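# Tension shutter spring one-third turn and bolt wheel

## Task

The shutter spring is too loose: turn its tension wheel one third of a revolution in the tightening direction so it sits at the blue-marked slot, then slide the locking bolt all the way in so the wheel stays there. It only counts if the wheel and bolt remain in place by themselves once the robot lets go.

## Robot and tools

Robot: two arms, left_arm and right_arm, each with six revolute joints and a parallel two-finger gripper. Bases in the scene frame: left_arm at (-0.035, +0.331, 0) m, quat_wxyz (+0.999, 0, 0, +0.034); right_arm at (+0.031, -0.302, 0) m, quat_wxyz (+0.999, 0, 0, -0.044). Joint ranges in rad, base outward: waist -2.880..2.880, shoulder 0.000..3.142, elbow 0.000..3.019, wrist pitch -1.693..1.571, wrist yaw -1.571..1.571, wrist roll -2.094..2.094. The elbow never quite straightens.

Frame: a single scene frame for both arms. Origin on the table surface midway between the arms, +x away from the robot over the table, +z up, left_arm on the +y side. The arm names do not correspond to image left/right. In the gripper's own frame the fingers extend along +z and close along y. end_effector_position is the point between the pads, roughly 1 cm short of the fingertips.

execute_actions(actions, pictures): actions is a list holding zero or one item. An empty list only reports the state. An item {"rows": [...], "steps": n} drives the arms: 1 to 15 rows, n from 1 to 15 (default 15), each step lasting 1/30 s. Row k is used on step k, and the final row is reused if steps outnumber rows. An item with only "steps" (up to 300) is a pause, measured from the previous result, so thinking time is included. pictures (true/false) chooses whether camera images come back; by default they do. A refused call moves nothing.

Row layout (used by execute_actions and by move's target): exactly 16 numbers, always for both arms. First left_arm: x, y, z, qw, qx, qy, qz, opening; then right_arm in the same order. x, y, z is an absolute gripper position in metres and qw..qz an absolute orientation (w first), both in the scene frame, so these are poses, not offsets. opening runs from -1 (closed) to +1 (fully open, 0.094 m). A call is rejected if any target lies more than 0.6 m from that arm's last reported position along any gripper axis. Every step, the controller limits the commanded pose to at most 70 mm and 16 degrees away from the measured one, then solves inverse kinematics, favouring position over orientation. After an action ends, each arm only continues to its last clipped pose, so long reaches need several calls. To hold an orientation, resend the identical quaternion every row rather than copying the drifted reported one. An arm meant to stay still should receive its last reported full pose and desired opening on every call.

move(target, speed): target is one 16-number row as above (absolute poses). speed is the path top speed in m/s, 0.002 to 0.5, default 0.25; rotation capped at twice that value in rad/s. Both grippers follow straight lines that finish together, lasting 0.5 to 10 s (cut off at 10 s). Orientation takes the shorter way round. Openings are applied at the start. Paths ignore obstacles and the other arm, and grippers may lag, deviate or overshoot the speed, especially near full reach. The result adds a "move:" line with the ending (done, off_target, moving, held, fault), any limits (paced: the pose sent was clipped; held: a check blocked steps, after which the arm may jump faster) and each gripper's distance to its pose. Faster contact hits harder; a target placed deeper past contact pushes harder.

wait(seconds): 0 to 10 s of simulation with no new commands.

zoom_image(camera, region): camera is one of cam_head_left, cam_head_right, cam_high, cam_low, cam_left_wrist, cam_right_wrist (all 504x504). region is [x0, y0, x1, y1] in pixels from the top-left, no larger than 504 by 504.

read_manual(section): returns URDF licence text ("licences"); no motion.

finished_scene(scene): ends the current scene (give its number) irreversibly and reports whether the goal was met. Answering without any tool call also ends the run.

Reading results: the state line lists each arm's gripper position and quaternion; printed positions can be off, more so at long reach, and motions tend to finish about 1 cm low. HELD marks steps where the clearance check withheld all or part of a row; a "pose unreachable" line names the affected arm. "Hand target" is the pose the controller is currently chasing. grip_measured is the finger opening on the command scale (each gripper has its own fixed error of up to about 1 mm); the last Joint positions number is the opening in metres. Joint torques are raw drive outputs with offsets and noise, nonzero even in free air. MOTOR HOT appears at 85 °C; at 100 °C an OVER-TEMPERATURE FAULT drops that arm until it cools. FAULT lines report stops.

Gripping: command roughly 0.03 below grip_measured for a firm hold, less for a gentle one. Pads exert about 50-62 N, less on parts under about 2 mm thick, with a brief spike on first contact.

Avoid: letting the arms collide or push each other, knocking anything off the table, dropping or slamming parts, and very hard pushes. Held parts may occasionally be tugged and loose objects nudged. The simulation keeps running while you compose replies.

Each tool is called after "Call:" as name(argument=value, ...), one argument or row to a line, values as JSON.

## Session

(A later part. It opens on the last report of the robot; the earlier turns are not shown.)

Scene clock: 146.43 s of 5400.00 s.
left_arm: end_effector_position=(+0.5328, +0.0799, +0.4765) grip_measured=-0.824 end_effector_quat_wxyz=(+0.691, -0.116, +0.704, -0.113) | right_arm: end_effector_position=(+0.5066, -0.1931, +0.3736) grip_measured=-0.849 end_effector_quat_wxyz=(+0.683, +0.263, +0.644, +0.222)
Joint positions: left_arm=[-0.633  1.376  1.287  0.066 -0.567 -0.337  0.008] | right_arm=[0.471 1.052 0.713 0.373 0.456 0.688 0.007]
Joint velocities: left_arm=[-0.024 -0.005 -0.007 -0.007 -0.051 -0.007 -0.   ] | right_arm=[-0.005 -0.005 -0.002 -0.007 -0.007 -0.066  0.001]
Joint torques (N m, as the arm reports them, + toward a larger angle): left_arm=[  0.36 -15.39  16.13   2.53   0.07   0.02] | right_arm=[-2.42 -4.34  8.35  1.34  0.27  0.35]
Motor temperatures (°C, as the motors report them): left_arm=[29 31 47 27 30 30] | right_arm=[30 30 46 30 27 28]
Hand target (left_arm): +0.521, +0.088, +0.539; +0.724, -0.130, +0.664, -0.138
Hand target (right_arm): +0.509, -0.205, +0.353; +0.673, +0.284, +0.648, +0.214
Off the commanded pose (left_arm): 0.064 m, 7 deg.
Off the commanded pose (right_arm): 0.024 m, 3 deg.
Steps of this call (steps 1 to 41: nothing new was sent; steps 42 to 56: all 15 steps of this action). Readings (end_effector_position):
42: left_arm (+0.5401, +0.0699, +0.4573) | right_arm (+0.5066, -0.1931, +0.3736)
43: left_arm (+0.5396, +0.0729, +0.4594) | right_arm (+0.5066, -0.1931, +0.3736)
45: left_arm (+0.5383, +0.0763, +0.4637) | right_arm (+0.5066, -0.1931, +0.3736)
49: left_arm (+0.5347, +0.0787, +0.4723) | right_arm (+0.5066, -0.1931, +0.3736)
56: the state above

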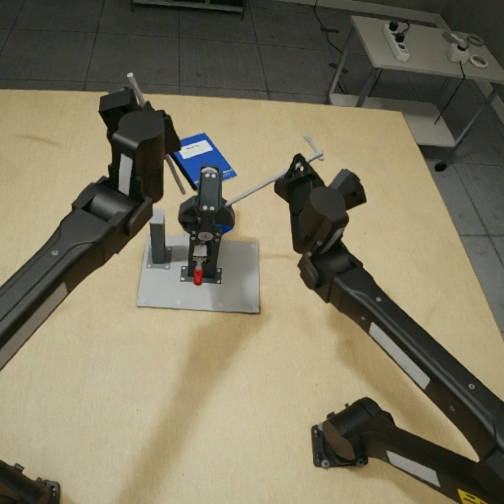

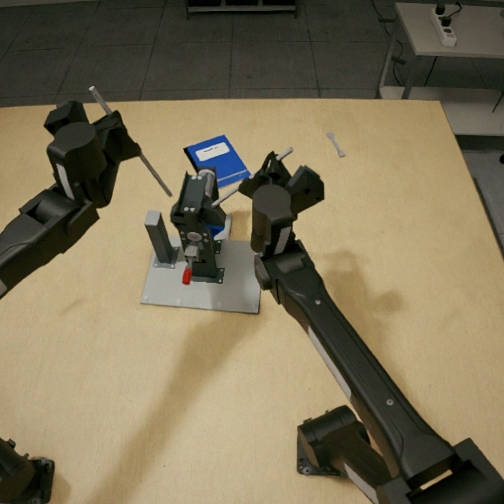

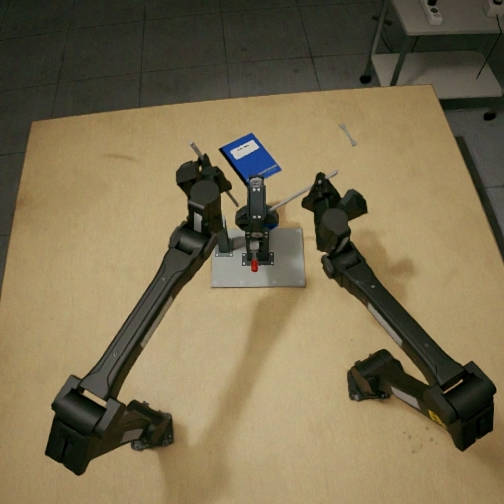

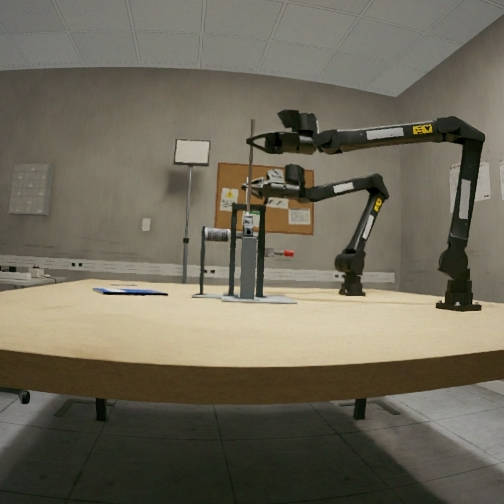

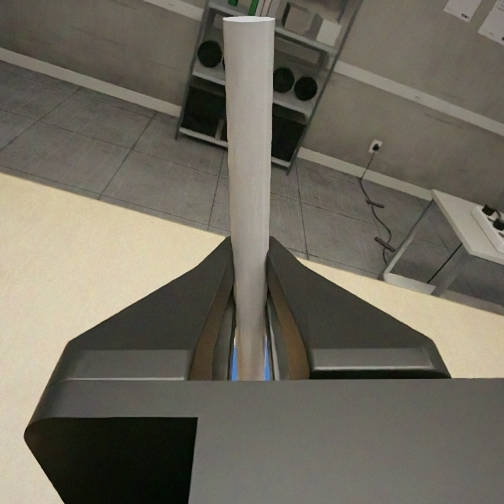

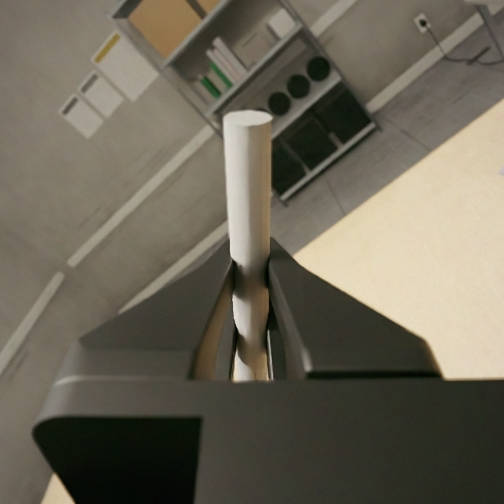

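Call:
move(
  target=[0.53,0.22,0.5,0.6,-0.05,0.8,-0.05,-0.9,0.505,-0.248,0.29,0.625,0.396,0.587,0.333,-0.92],
  speed=0.12,
)

Call:
move(
  target=[0.52,0.3,0.2,0.05,0,1,0,-0.9,0.5,-0.276,0.21,0.565,0.483,0.518,0.426,-0.92],
)

Call:
move(
  target=[0.52,0.3,0.04,0,0,1,0,-0.9,0.497,-0.279,0.14,0.505,0.548,0.45,0.495,-0.92],
  speed=0.12,
)

Scene clock: 151.20 s of 5400.00 s.
left_arm: end_effector_position=(+0.5377, +0.2191, +0.4306) grip_measured=-0.824 end_effector_quat_wxyz=(+0.556, -0.045, +0.829, -0.038) | right_arm: end_effector_position=(+0.5003, -0.2454, +0.3118) grip_measured=-0.848 end_effector_quat_wxyz=(+0.642, +0.375, +0.585, +0.325)
Joint positions: left_arm=[-0.327  1.281  1.312 -0.432 -0.227 -0.218  0.008] | right_arm=[0.335 1.081 0.551 0.568 0.348 1.027 0.007]
Joint velocities: left_arm=[-0.024 -0.005  0.007  0.002 -0.051  0.022  0.   ] | right_arm=[-0.015 -0.005  0.012 -0.012  0.037  0.022  0.   ]
Joint torques (N m, as the arm reports them, + toward a larger angle): left_arm=[  0.74 -13.97  18.3    1.14   0.1    0.03] | right_arm=[-1.28 -2.98  8.18  1.56 -0.32  0.55]
Motor temperatures (°C, as the motors report them): left_arm=[28 32 47 27 30 30] | right_arm=[30 29 45 30 27 28]
Hand target (left_arm): +0.529, +0.223, +0.499; +0.600, -0.048, +0.797, -0.050
Hand target (right_arm): +0.502, -0.249, +0.291; +0.623, +0.397, +0.586, +0.333
Off the commanded pose (left_arm): 0.070 m, 6 deg.
Off the commanded pose (right_arm): 0.022 m, 3 deg.
move: off_target (left_arm, right_arm); limits=paced

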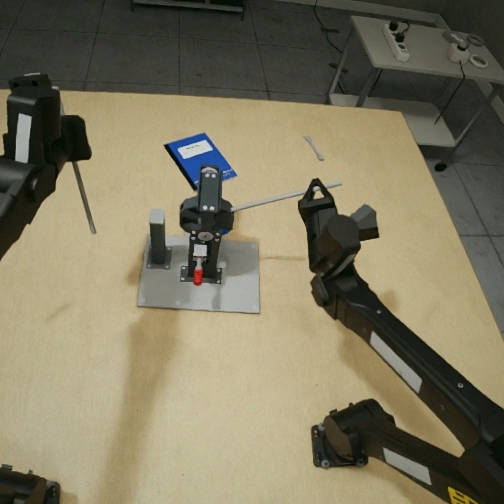

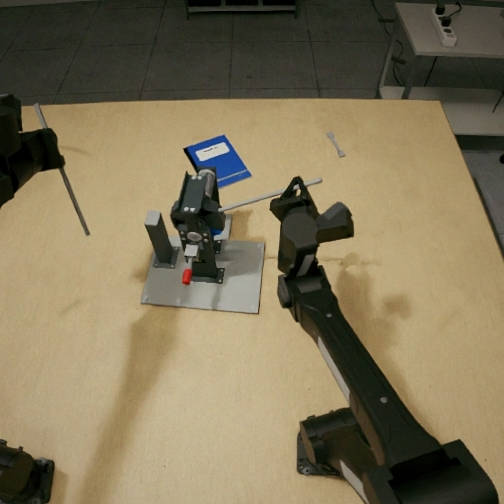

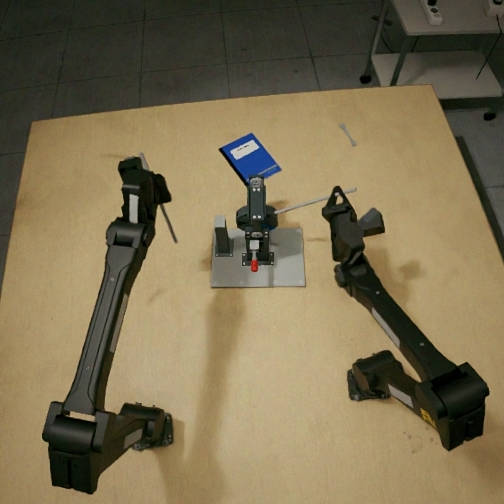

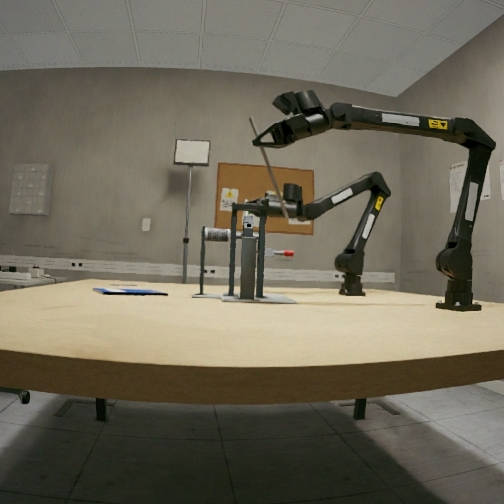

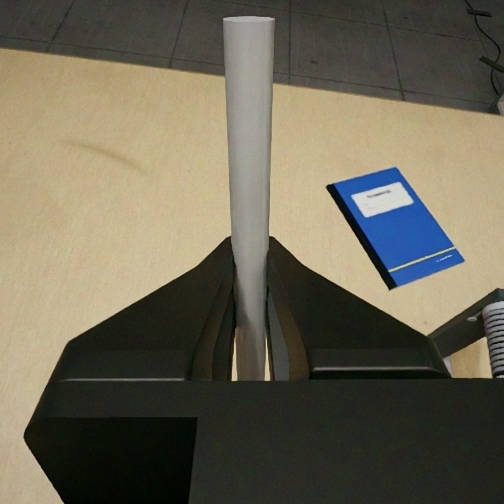

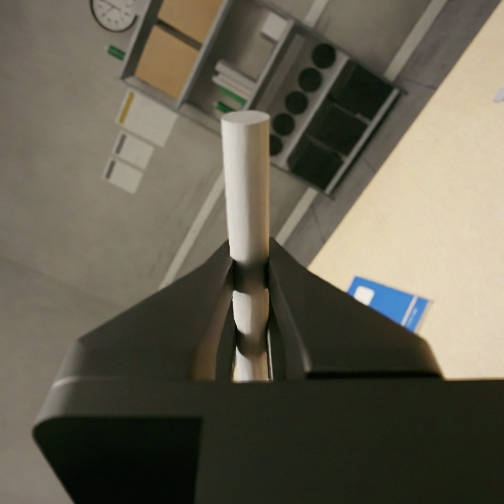

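Scene clock: 153.80 s of 5400.00 s.
left_arm: end_effector_position=(+0.5038, +0.3004, +0.1698) grip_measured=-0.824 end_effector_quat_wxyz=(+0.026, -0.003, +1.000, -0.003) | right_arm: end_effector_position=(+0.4980, -0.2762, +0.2330) grip_measured=-0.848 end_effector_quat_wxyz=(+0.583, +0.468, +0.510, +0.425)
Joint positions: left_arm=[-0.123  1.742  1.539 -1.317  0.003 -0.062  0.008] | right_arm=[0.242 1.276 0.414 0.906 0.266 1.361 0.007]
Joint velocities: left_arm=[-0.005  0.005  0.027 -0.022  0.037  0.007 -0.   ] | right_arm=[ 0.005  0.005  0.002 -0.012  0.081  0.007  0.   ]
Joint torques (N m, as the arm reports them, + toward a larger angle): left_arm=[  0.55 -16.38  15.38  -0.62   0.2    0.06] | right_arm=[-0.75 -3.69  6.42  1.38 -0.46  0.37]
Motor temperatures (°C, as the motors report them): left_arm=[28 32 47 27 30 30] | right_arm=[30 29 44 30 27 28]
Hand target (left_arm): +0.522, +0.302, +0.194; +0.051, +0.000, +0.999, -0.006
Hand target (right_arm): +0.496, -0.277, +0.211; +0.563, +0.484, +0.517, +0.426
Off the commanded pose (left_arm): 0.034 m, 3 deg.
Off the commanded pose (right_arm): 0.023 m, 3 deg.
move: off_target (left_arm, right_arm)

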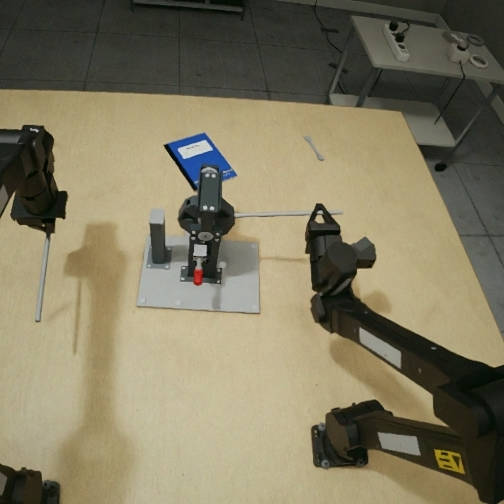

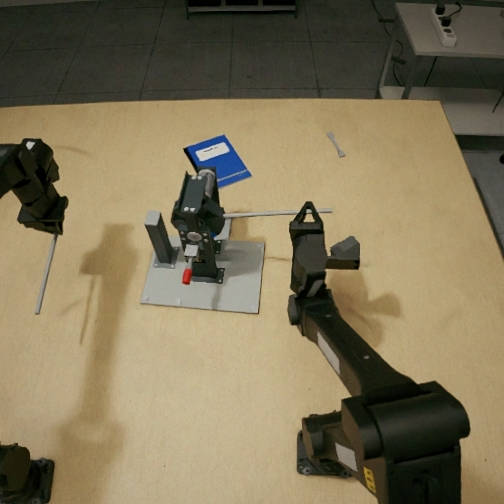

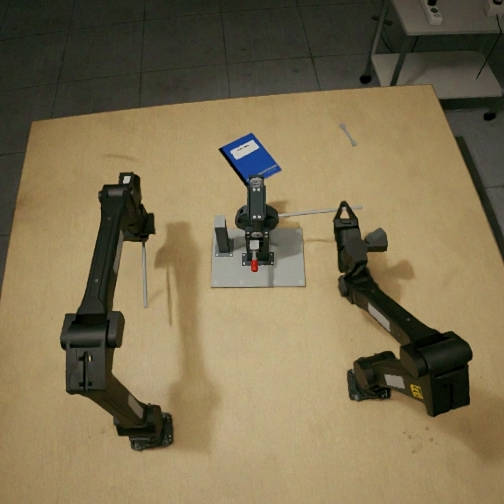

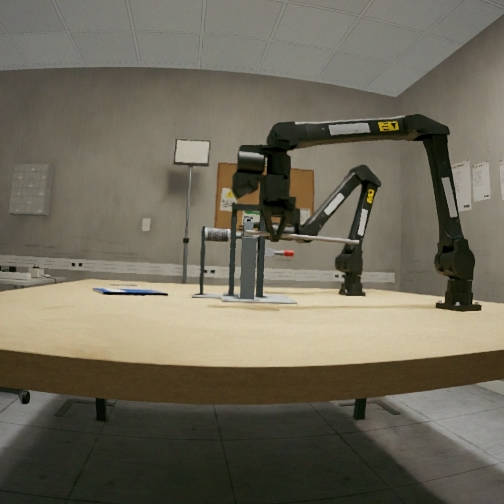

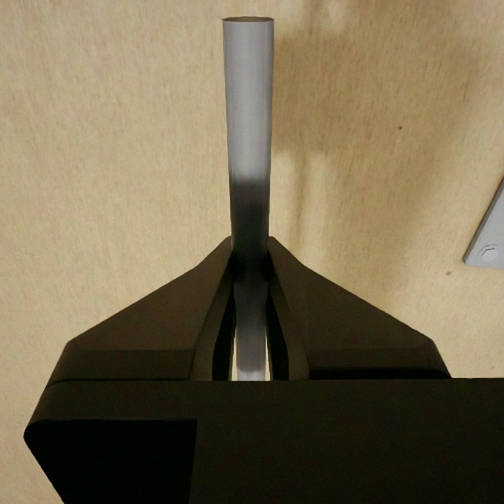

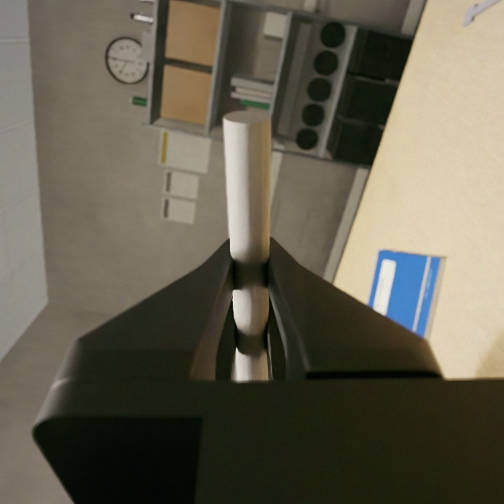

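Scene clock: 155.43 s of 5400.00 s.
left_arm: end_effector_position=(+0.5156, +0.2998, +0.0414) grip_measured=-0.824 end_effector_quat_wxyz=(-0.003, -0.003, +1.000, -0.001) | right_arm: end_effector_position=(+0.4979, -0.2806, +0.1614) grip_measured=-0.848 end_effector_quat_wxyz=(+0.520, +0.537, +0.437, +0.501)
Joint positions: left_arm=[-0.123  1.918  1.439 -1.098  0.003 -0.062  0.008] | right_arm=[0.232 1.575 0.362 1.257 0.264 1.642 0.007]
Joint velocities: left_arm=[-0.015 -0.015 -0.007  0.002 -0.11  -0.022 -0.001] | right_arm=[-0.005 -0.005 -0.002 -0.002 -0.007 -0.066  0.   ]
Joint torques (N m, as the arm reports them, + toward a larger angle): left_arm=[  0.38 -17.19   9.13   0.14   0.     0.01] | right_arm=[-0.61 -5.17  3.89  1.31 -0.55  0.18]
Motor temperatures (°C, as the motors report them): left_arm=[28 32 46 27 30 30] | right_arm=[30 29 43 30 27 28]
Hand target (left_arm): +0.519, +0.300, +0.039; +0.000, -0.000, +1.000, -0.000
Hand target (right_arm): +0.494, -0.280, +0.142; +0.504, +0.547, +0.449, +0.494
Off the commanded pose (left_arm): 0.005 m, 1 deg.
Off the commanded pose (right_arm): 0.021 m, 3 deg.
move: off_target (right_arm)

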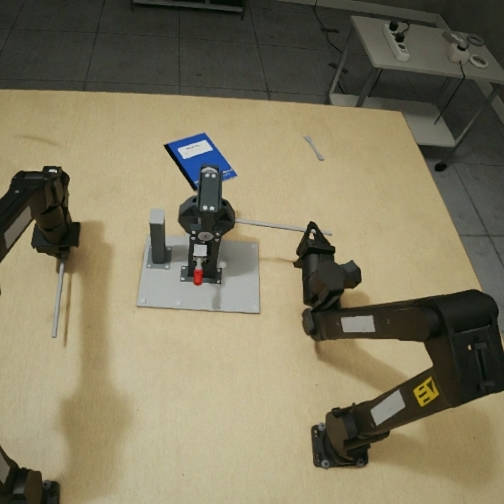

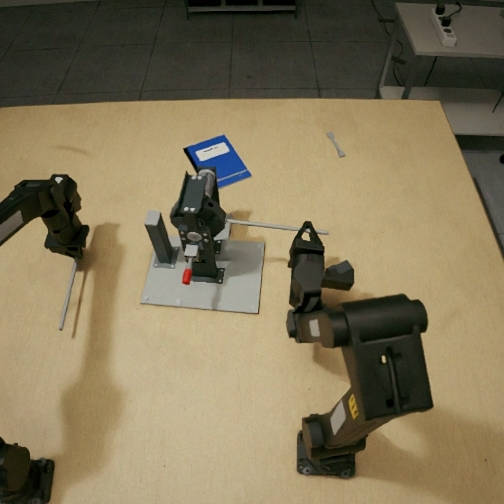

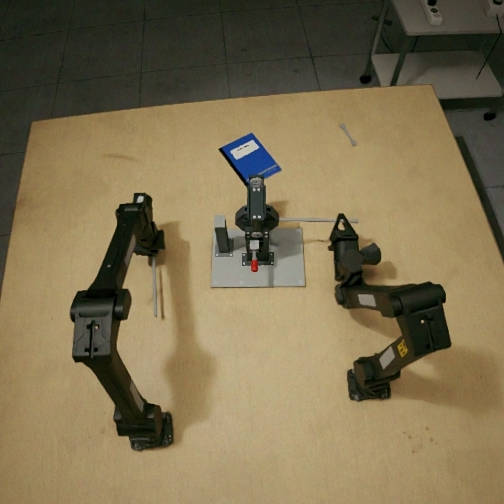

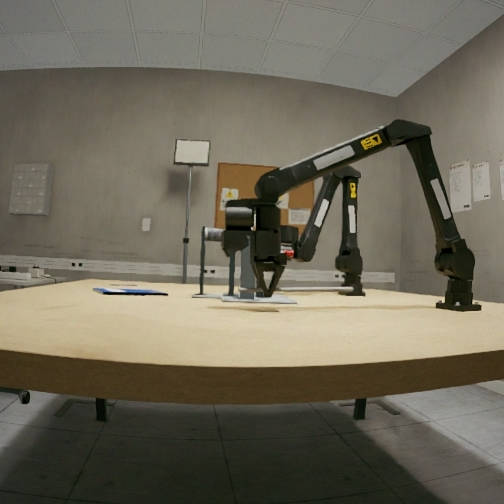

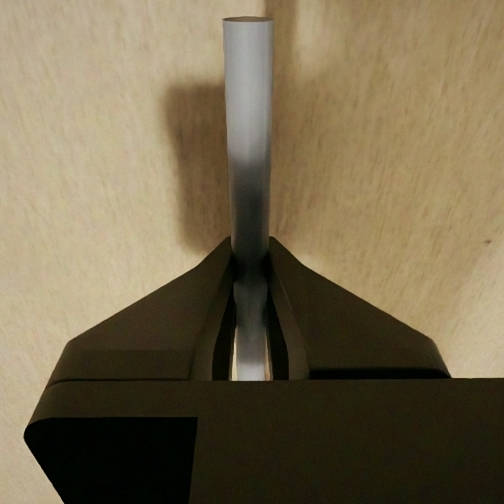

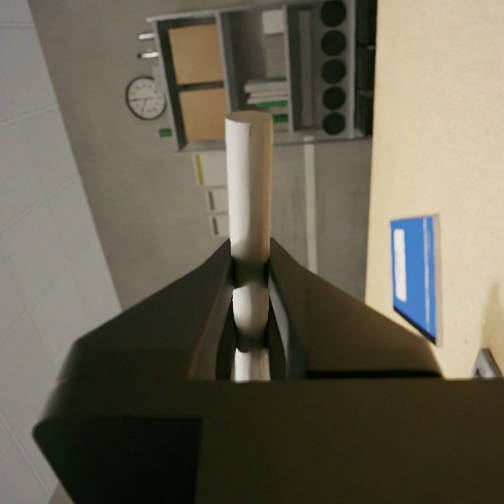

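Call:
move(
  target=[0.52,0.3,0.014,0.03,0,1,0,-0.9,0.497,-0.279,0.14,0.505,0.548,0.45,0.495,-0.92],
  speed=0.04,
)

Call:
execute_actions(
  actions=[
    {"rows":[[0.52,0.3,0.014,0.03,0,1,0,-0.7,0.497,-0.279,0.14,0.505,0.548,0.45,0.495,-0.92]],"steps":12},
  ],
  pictures=false,
)

Call:
move(
  target=[0.48,0.3,0.12,0.1,0,1,0,-0.3,0.497,-0.279,0.14,0.505,0.548,0.45,0.495,-0.92],
)

Call:
move(
  target=[0.35,-0.02,0.22,0.383,0.048,0.924,-0.02,0.3,0.497,-0.279,0.14,0.505,0.548,0.45,0.495,-0.92],
)

Call:
move(
  target=[0.388,-0.022,0.136,0.383,0.048,0.924,-0.02,0.3,0.497,-0.279,0.14,0.505,0.548,0.45,0.495,-0.92],
  speed=0.1,
)

Scene clock: 161.00 s of 5400.00 s.
left_arm: end_effector_position=(+0.5172, +0.3003, +0.0178) grip_measured=-0.824 end_effector_quat_wxyz=(+0.028, -0.003, +1.000, -0.001) | right_arm: end_effector_position=(+0.4980, -0.2805, +0.1604) grip_measured=-0.848 end_effector_quat_wxyz=(+0.519, +0.537, +0.436, +0.502)
Joint positions: left_arm=[-0.123  1.918  1.367 -0.964 -0.001 -0.062  0.008] | right_arm=[0.232 1.582 0.362 1.265 0.264 1.645 0.007]
Joint velocities: left_arm=[-0.005 -0.005 -0.017  0.017  0.007 -0.037 -0.   ] | right_arm=[-0.005 -0.015 -0.017 -0.022 -0.037 -0.051  0.001]
Joint torques (N m, as the arm reports them, + toward a larger angle): left_arm=[  0.35 -17.44   8.56   0.41  -0.05   0.01] | right_arm=[-0.56 -4.95  4.21  1.18 -0.55  0.15]
Motor temperatures (°C, as the motors report them): left_arm=[28 32 43 27 30 30] | right_arm=[30 29 42 30 28 28]
Hand target (left_arm): +0.520, +0.300, +0.014; +0.030, +0.000, +1.000, +0.000
Hand target (right_arm): +0.496, -0.279, +0.141; +0.504, +0.547, +0.449, +0.494
Off the commanded pose (left_arm): 0.005 m, 0 deg.
Off the commanded pose (right_arm): 0.021 m, 3 deg.
After step 90, 1.47 s passed at rest.
move: off_target (right_arm)

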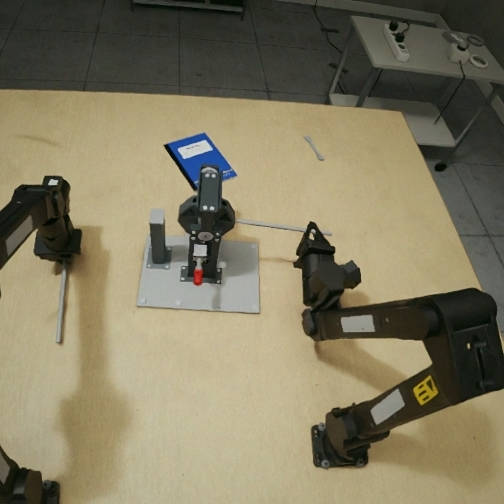

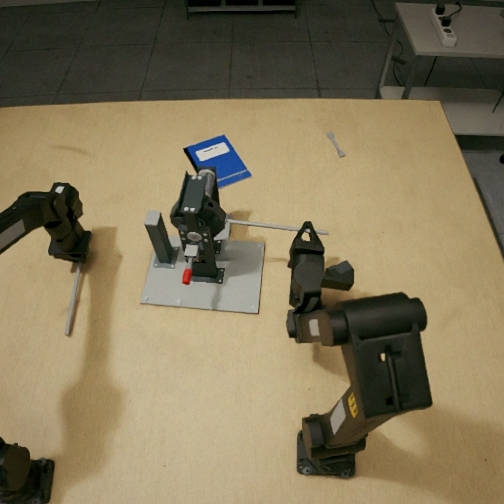

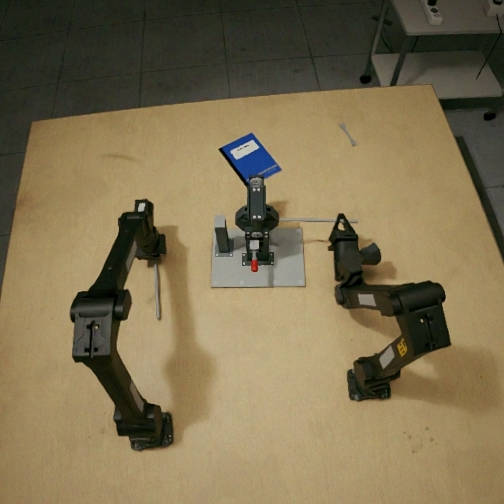

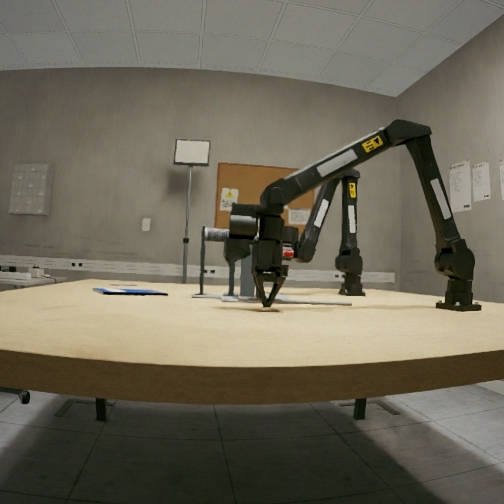

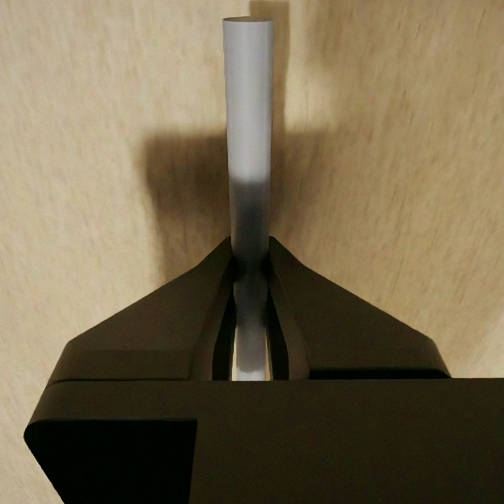

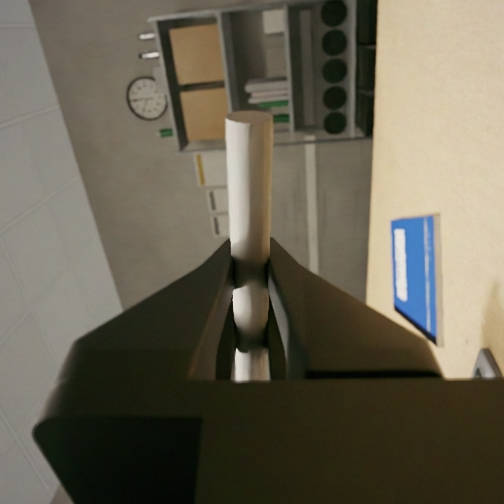

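Scene clock: 161.40 s of 5400.00 s.
left_arm: end_effector_position=(+0.5172, +0.3003, +0.0178) grip_measured=-0.702 end_effector_quat_wxyz=(+0.028, -0.003, +1.000, -0.001) | right_arm: end_effector_position=(+0.4980, -0.2805, +0.1604) grip_measured=-0.848 end_effector_quat_wxyz=(+0.519, +0.537, +0.436, +0.502)
Joint positions: left_arm=[-0.123  1.918  1.367 -0.964 -0.001 -0.062  0.014] | right_arm=[0.232 1.582 0.362 1.265 0.264 1.645 0.007]
Joint velocities: left_arm=[-0.005 -0.005  0.027 -0.017  0.022  0.022 -0.001] | right_arm=[-0.005 -0.005  0.002 -0.002 -0.022 -0.007  0.   ]
Joint torques (N m, as the arm reports them, + toward a larger angle): left_arm=[  0.31 -17.43   8.54   0.4   -0.03   0.  ] | right_arm=[-0.41 -4.83  4.23  1.17 -0.55  0.15]
Motor temperatures (°C, as the motors report them): left_arm=[28 32 43 27 30 30] | right_arm=[30 29 42 30 28 28]
Hand target (left_arm): +0.520, +0.300, +0.014; +0.030, -0.000, +1.000, +0.000
Hand target (right_arm): +0.496, -0.279, +0.141; +0.504, +0.547, +0.449, +0.494
Off the commanded pose (left_arm): 0.005 m, 0 deg.
Off the commanded pose (right_arm): 0.021 m, 3 deg.
Steps of this call (steps 1 to 12: all 12 steps of this action). Readings (end_effector_position):
1: left_arm (+0.5172, +0.3003, +0.0178) | right_arm (+0.4980, -0.2805, +0.1604)
2: left_arm (+0.5172, +0.3003, +0.0178) | right_arm (+0.4980, -0.2805, +0.1604)
4: left_arm (+0.5172, +0.3003, +0.0178) | right_arm (+0.4980, -0.2805, +0.1604)
8: left_arm (+0.5172, +0.3003, +0.0178) | right_arm (+0.4980, -0.2805, +0.1604)
12: the state above

Scene clock: 162.63 s of 5400.00 s.
left_arm: end_effector_position=(+0.4831, +0.3039, +0.1285) grip_measured=-0.302 end_effector_quat_wxyz=(+0.110, -0.003, +0.994, -0.001) | right_arm: end_effector_position=(+0.4980, -0.2805, +0.1605) grip_measured=-0.848 end_effector_quat_wxyz=(+0.520, +0.537, +0.436, +0.502)
Joint positions: left_arm=[-0.123  1.621  1.255 -0.983 -0.011 -0.062  0.033] | right_arm=[0.232 1.582 0.362 1.265 0.264 1.645 0.007]
Joint velocities: left_arm=[-0.015 -0.015 -0.002 -0.017 -0.022  0.081 -0.001] | right_arm=[-0.005 -0.005  0.002  0.007 -0.051  0.022 -0.   ]
Joint torques (N m, as the arm reports them, + toward a larger angle): left_arm=[ -0.19 -13.39   9.57  -0.21  -0.06  -0.04] | right_arm=[-0.52 -4.96  4.22  1.2  -0.55  0.15]
Motor temperatures (°C, as the motors report them): left_arm=[28 33 43 27 30 30] | right_arm=[30 29 41 30 28 28]
Hand target (left_arm): +0.481, +0.301, +0.122; +0.100, +0.001, +0.995, +0.001
Hand target (right_arm): +0.496, -0.279, +0.141; +0.504, +0.547, +0.449, +0.494
Off the commanded pose (left_arm): 0.010 m, 1 deg.
Off the commanded pose (right_arm): 0.021 m, 3 deg.
move: off_target (right_arm)

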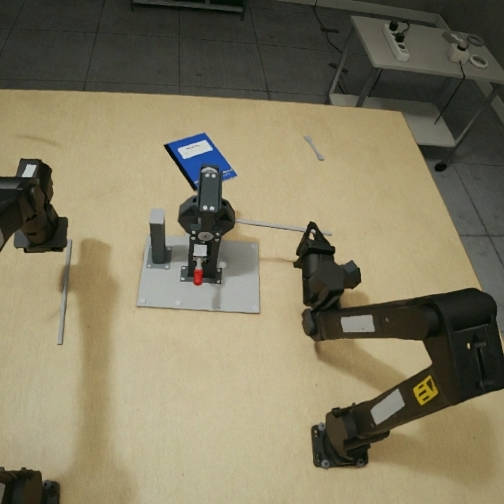

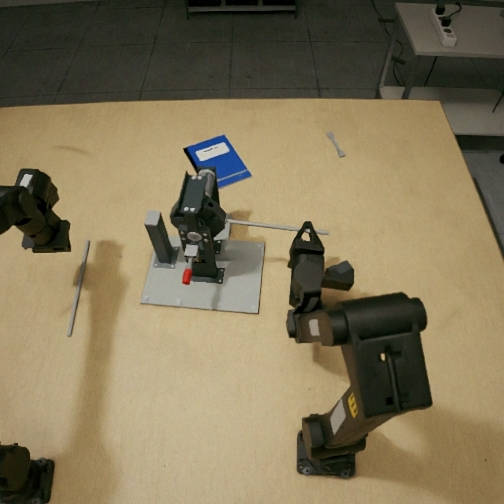

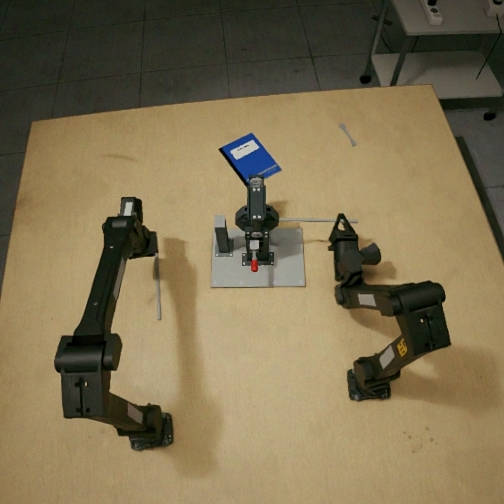

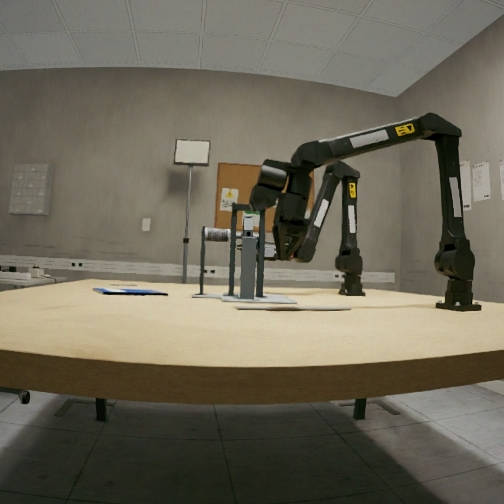

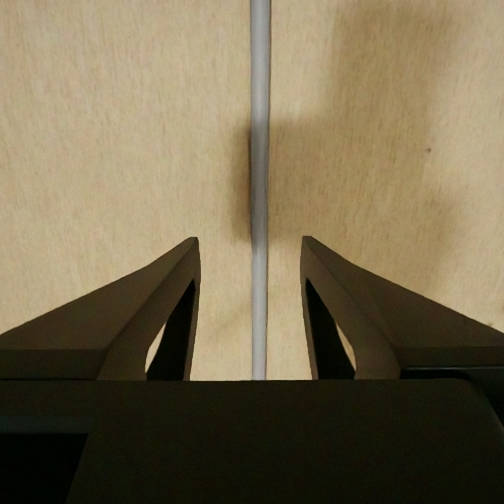

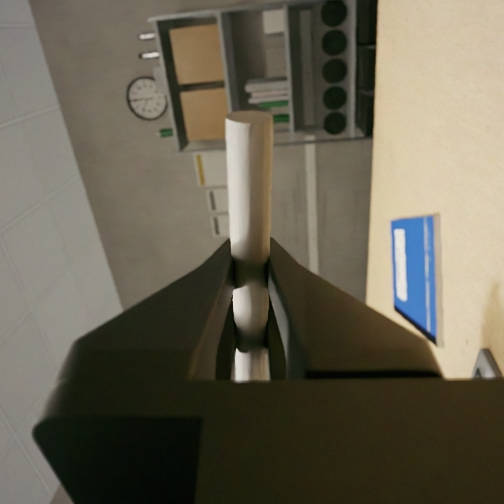

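Scene clock: 164.63 s of 5400.00 s.
left_arm: end_effector_position=(+0.3236, -0.0096, +0.1987) grip_measured=+0.298 end_effector_quat_wxyz=(+0.359, +0.066, +0.931, +0.001) | right_arm: end_effector_position=(+0.4980, -0.2806, +0.1605) grip_measured=-0.848 end_effector_quat_wxyz=(+0.520, +0.537, +0.436, +0.502)
Joint positions: left_arm=[-1.005  1.375  1.042 -0.71  -0.536 -0.647  0.061] | right_arm=[0.232 1.582 0.362 1.265 0.264 1.645 0.007]
Joint velocities: left_arm=[-0.015 -0.015 -0.002 -0.012 -0.007 -0.007 -0.001] | right_arm=[-0.005 -0.005 -0.002 -0.017 -0.051 -0.022 -0.   ]
Joint torques (N m, as the arm reports them, + toward a larger angle): left_arm=[  1.11 -10.16  14.88   1.37  -0.4   -0.15] | right_arm=[-0.4  -4.96  4.22  1.16 -0.55  0.15]
Motor temperatures (°C, as the motors report them): left_arm=[28 32 43 27 30 30] | right_arm=[30 29 41 30 28 28]
Hand target (left_arm): +0.339, -0.023, +0.222; +0.378, +0.048, +0.924, -0.021
Hand target (right_arm): +0.496, -0.279, +0.140; +0.504, +0.548, +0.449, +0.494
Off the commanded pose (left_arm): 0.035 m, 4 deg.
Off the commanded pose (right_arm): 0.021 m, 3 deg.
move: off_target (left_arm, right_arm)

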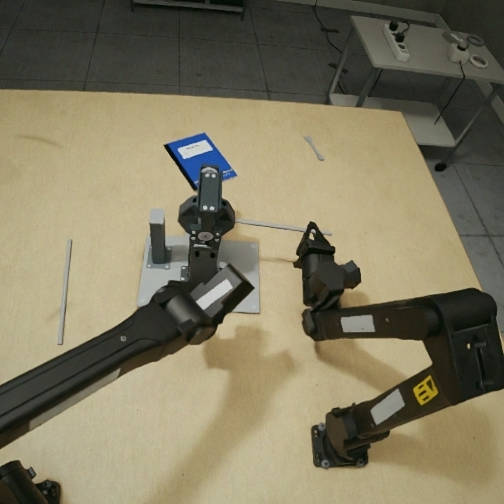

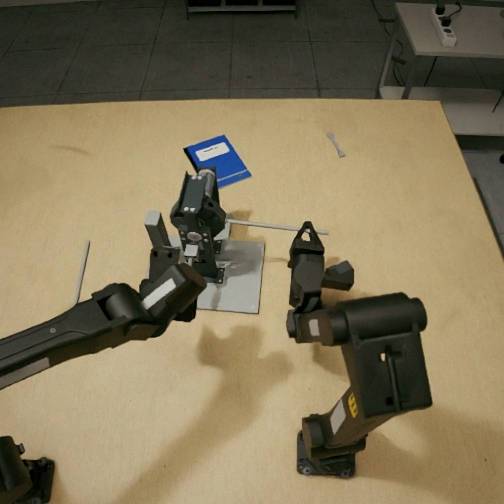

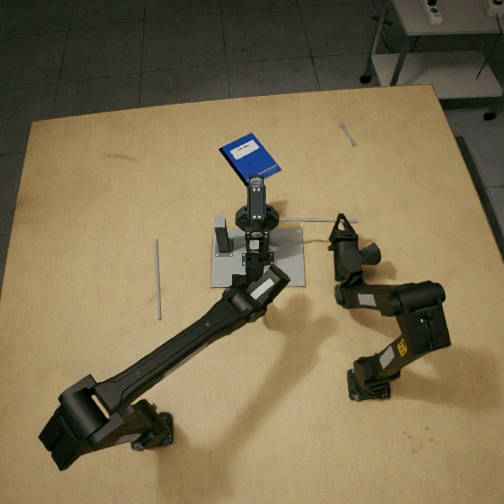

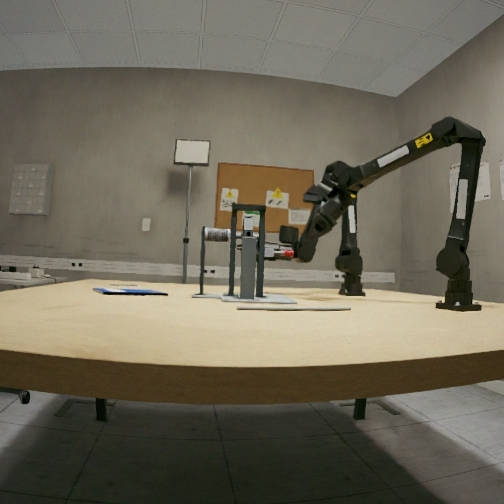

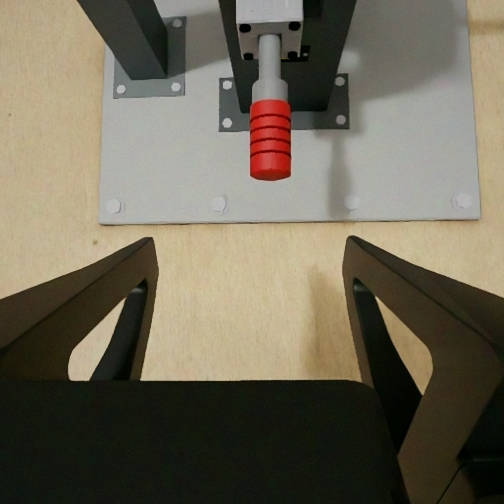

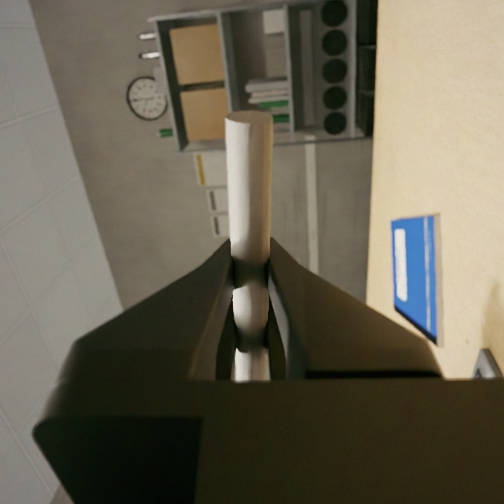

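Scene clock: 165.93 s of 5400.00 s.
left_arm: end_effector_position=(+0.3841, -0.0216, +0.1417) grip_measured=+0.298 end_effector_quat_wxyz=(+0.383, +0.046, +0.922, -0.021) | right_arm: end_effector_position=(+0.4980, -0.2805, +0.1605) grip_measured=-0.848 end_effector_quat_wxyz=(+0.520, +0.537, +0.436, +0.502)
Joint positions: left_arm=[-0.918  1.536  1.019 -0.419 -0.502 -0.583  0.061] | right_arm=[0.232 1.582 0.362 1.265 0.264 1.645 0.007]
Joint velocities: left_arm=[ 0.015 -0.015  0.012  0.007 -0.066 -0.081  0.001] | right_arm=[-0.024 -0.005  0.002 -0.007 -0.081 -0.037 -0.   ]
Joint torques (N m, as the arm reports them, + toward a larger angle): left_arm=[  0.24 -12.08   9.41   1.57  -0.12   0.06] | right_arm=[-0.46 -5.    4.21  1.17 -0.55  0.15]
Motor temperatures (°C, as the motors report them): left_arm=[28 32 42 27 30 30] | right_arm=[30 29 41 30 28 28]
Hand target (left_arm): +0.388, -0.022, +0.135; +0.383, +0.048, +0.922, -0.020
Hand target (right_arm): +0.496, -0.279, +0.141; +0.504, +0.547, +0.449, +0.494
Off the commanded pose (left_arm): 0.007 m, 0 deg.
Off the commanded pose (right_arm): 0.021 m, 3 deg.
move: off_target (right_arm)

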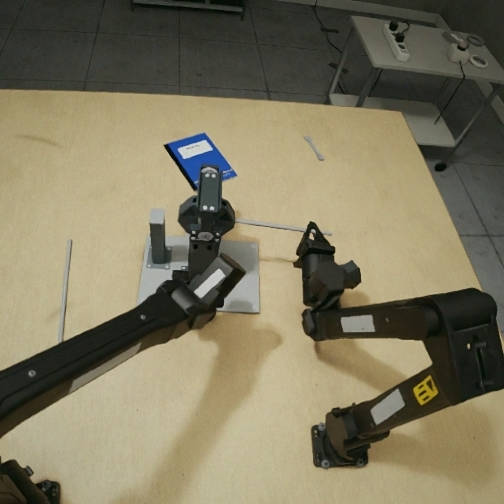

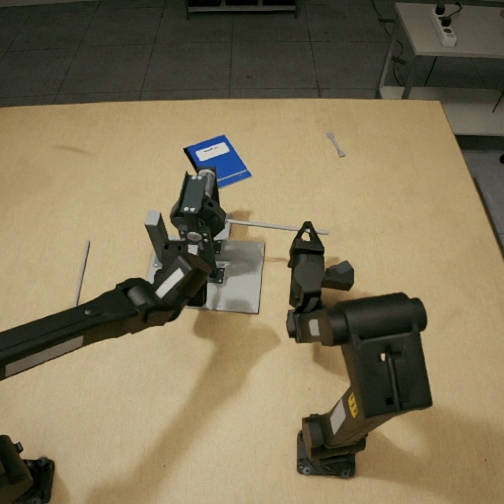

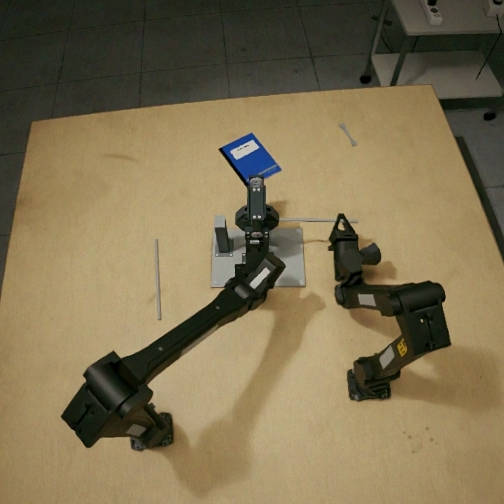

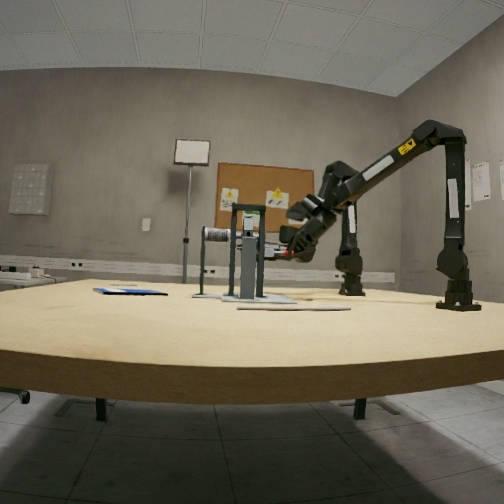

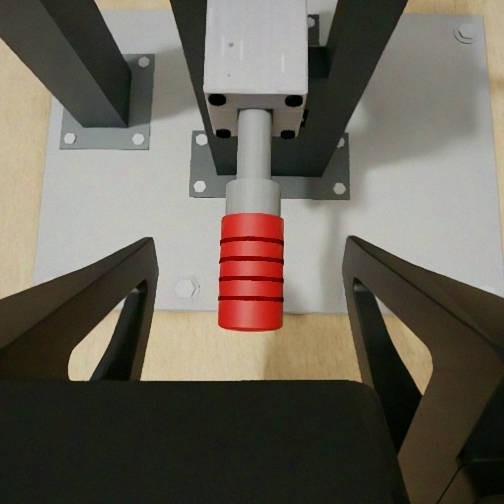

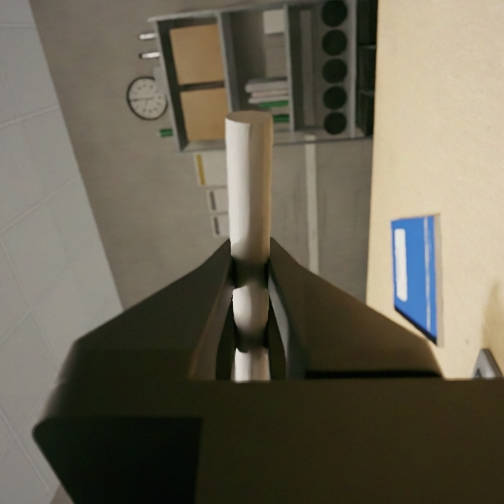

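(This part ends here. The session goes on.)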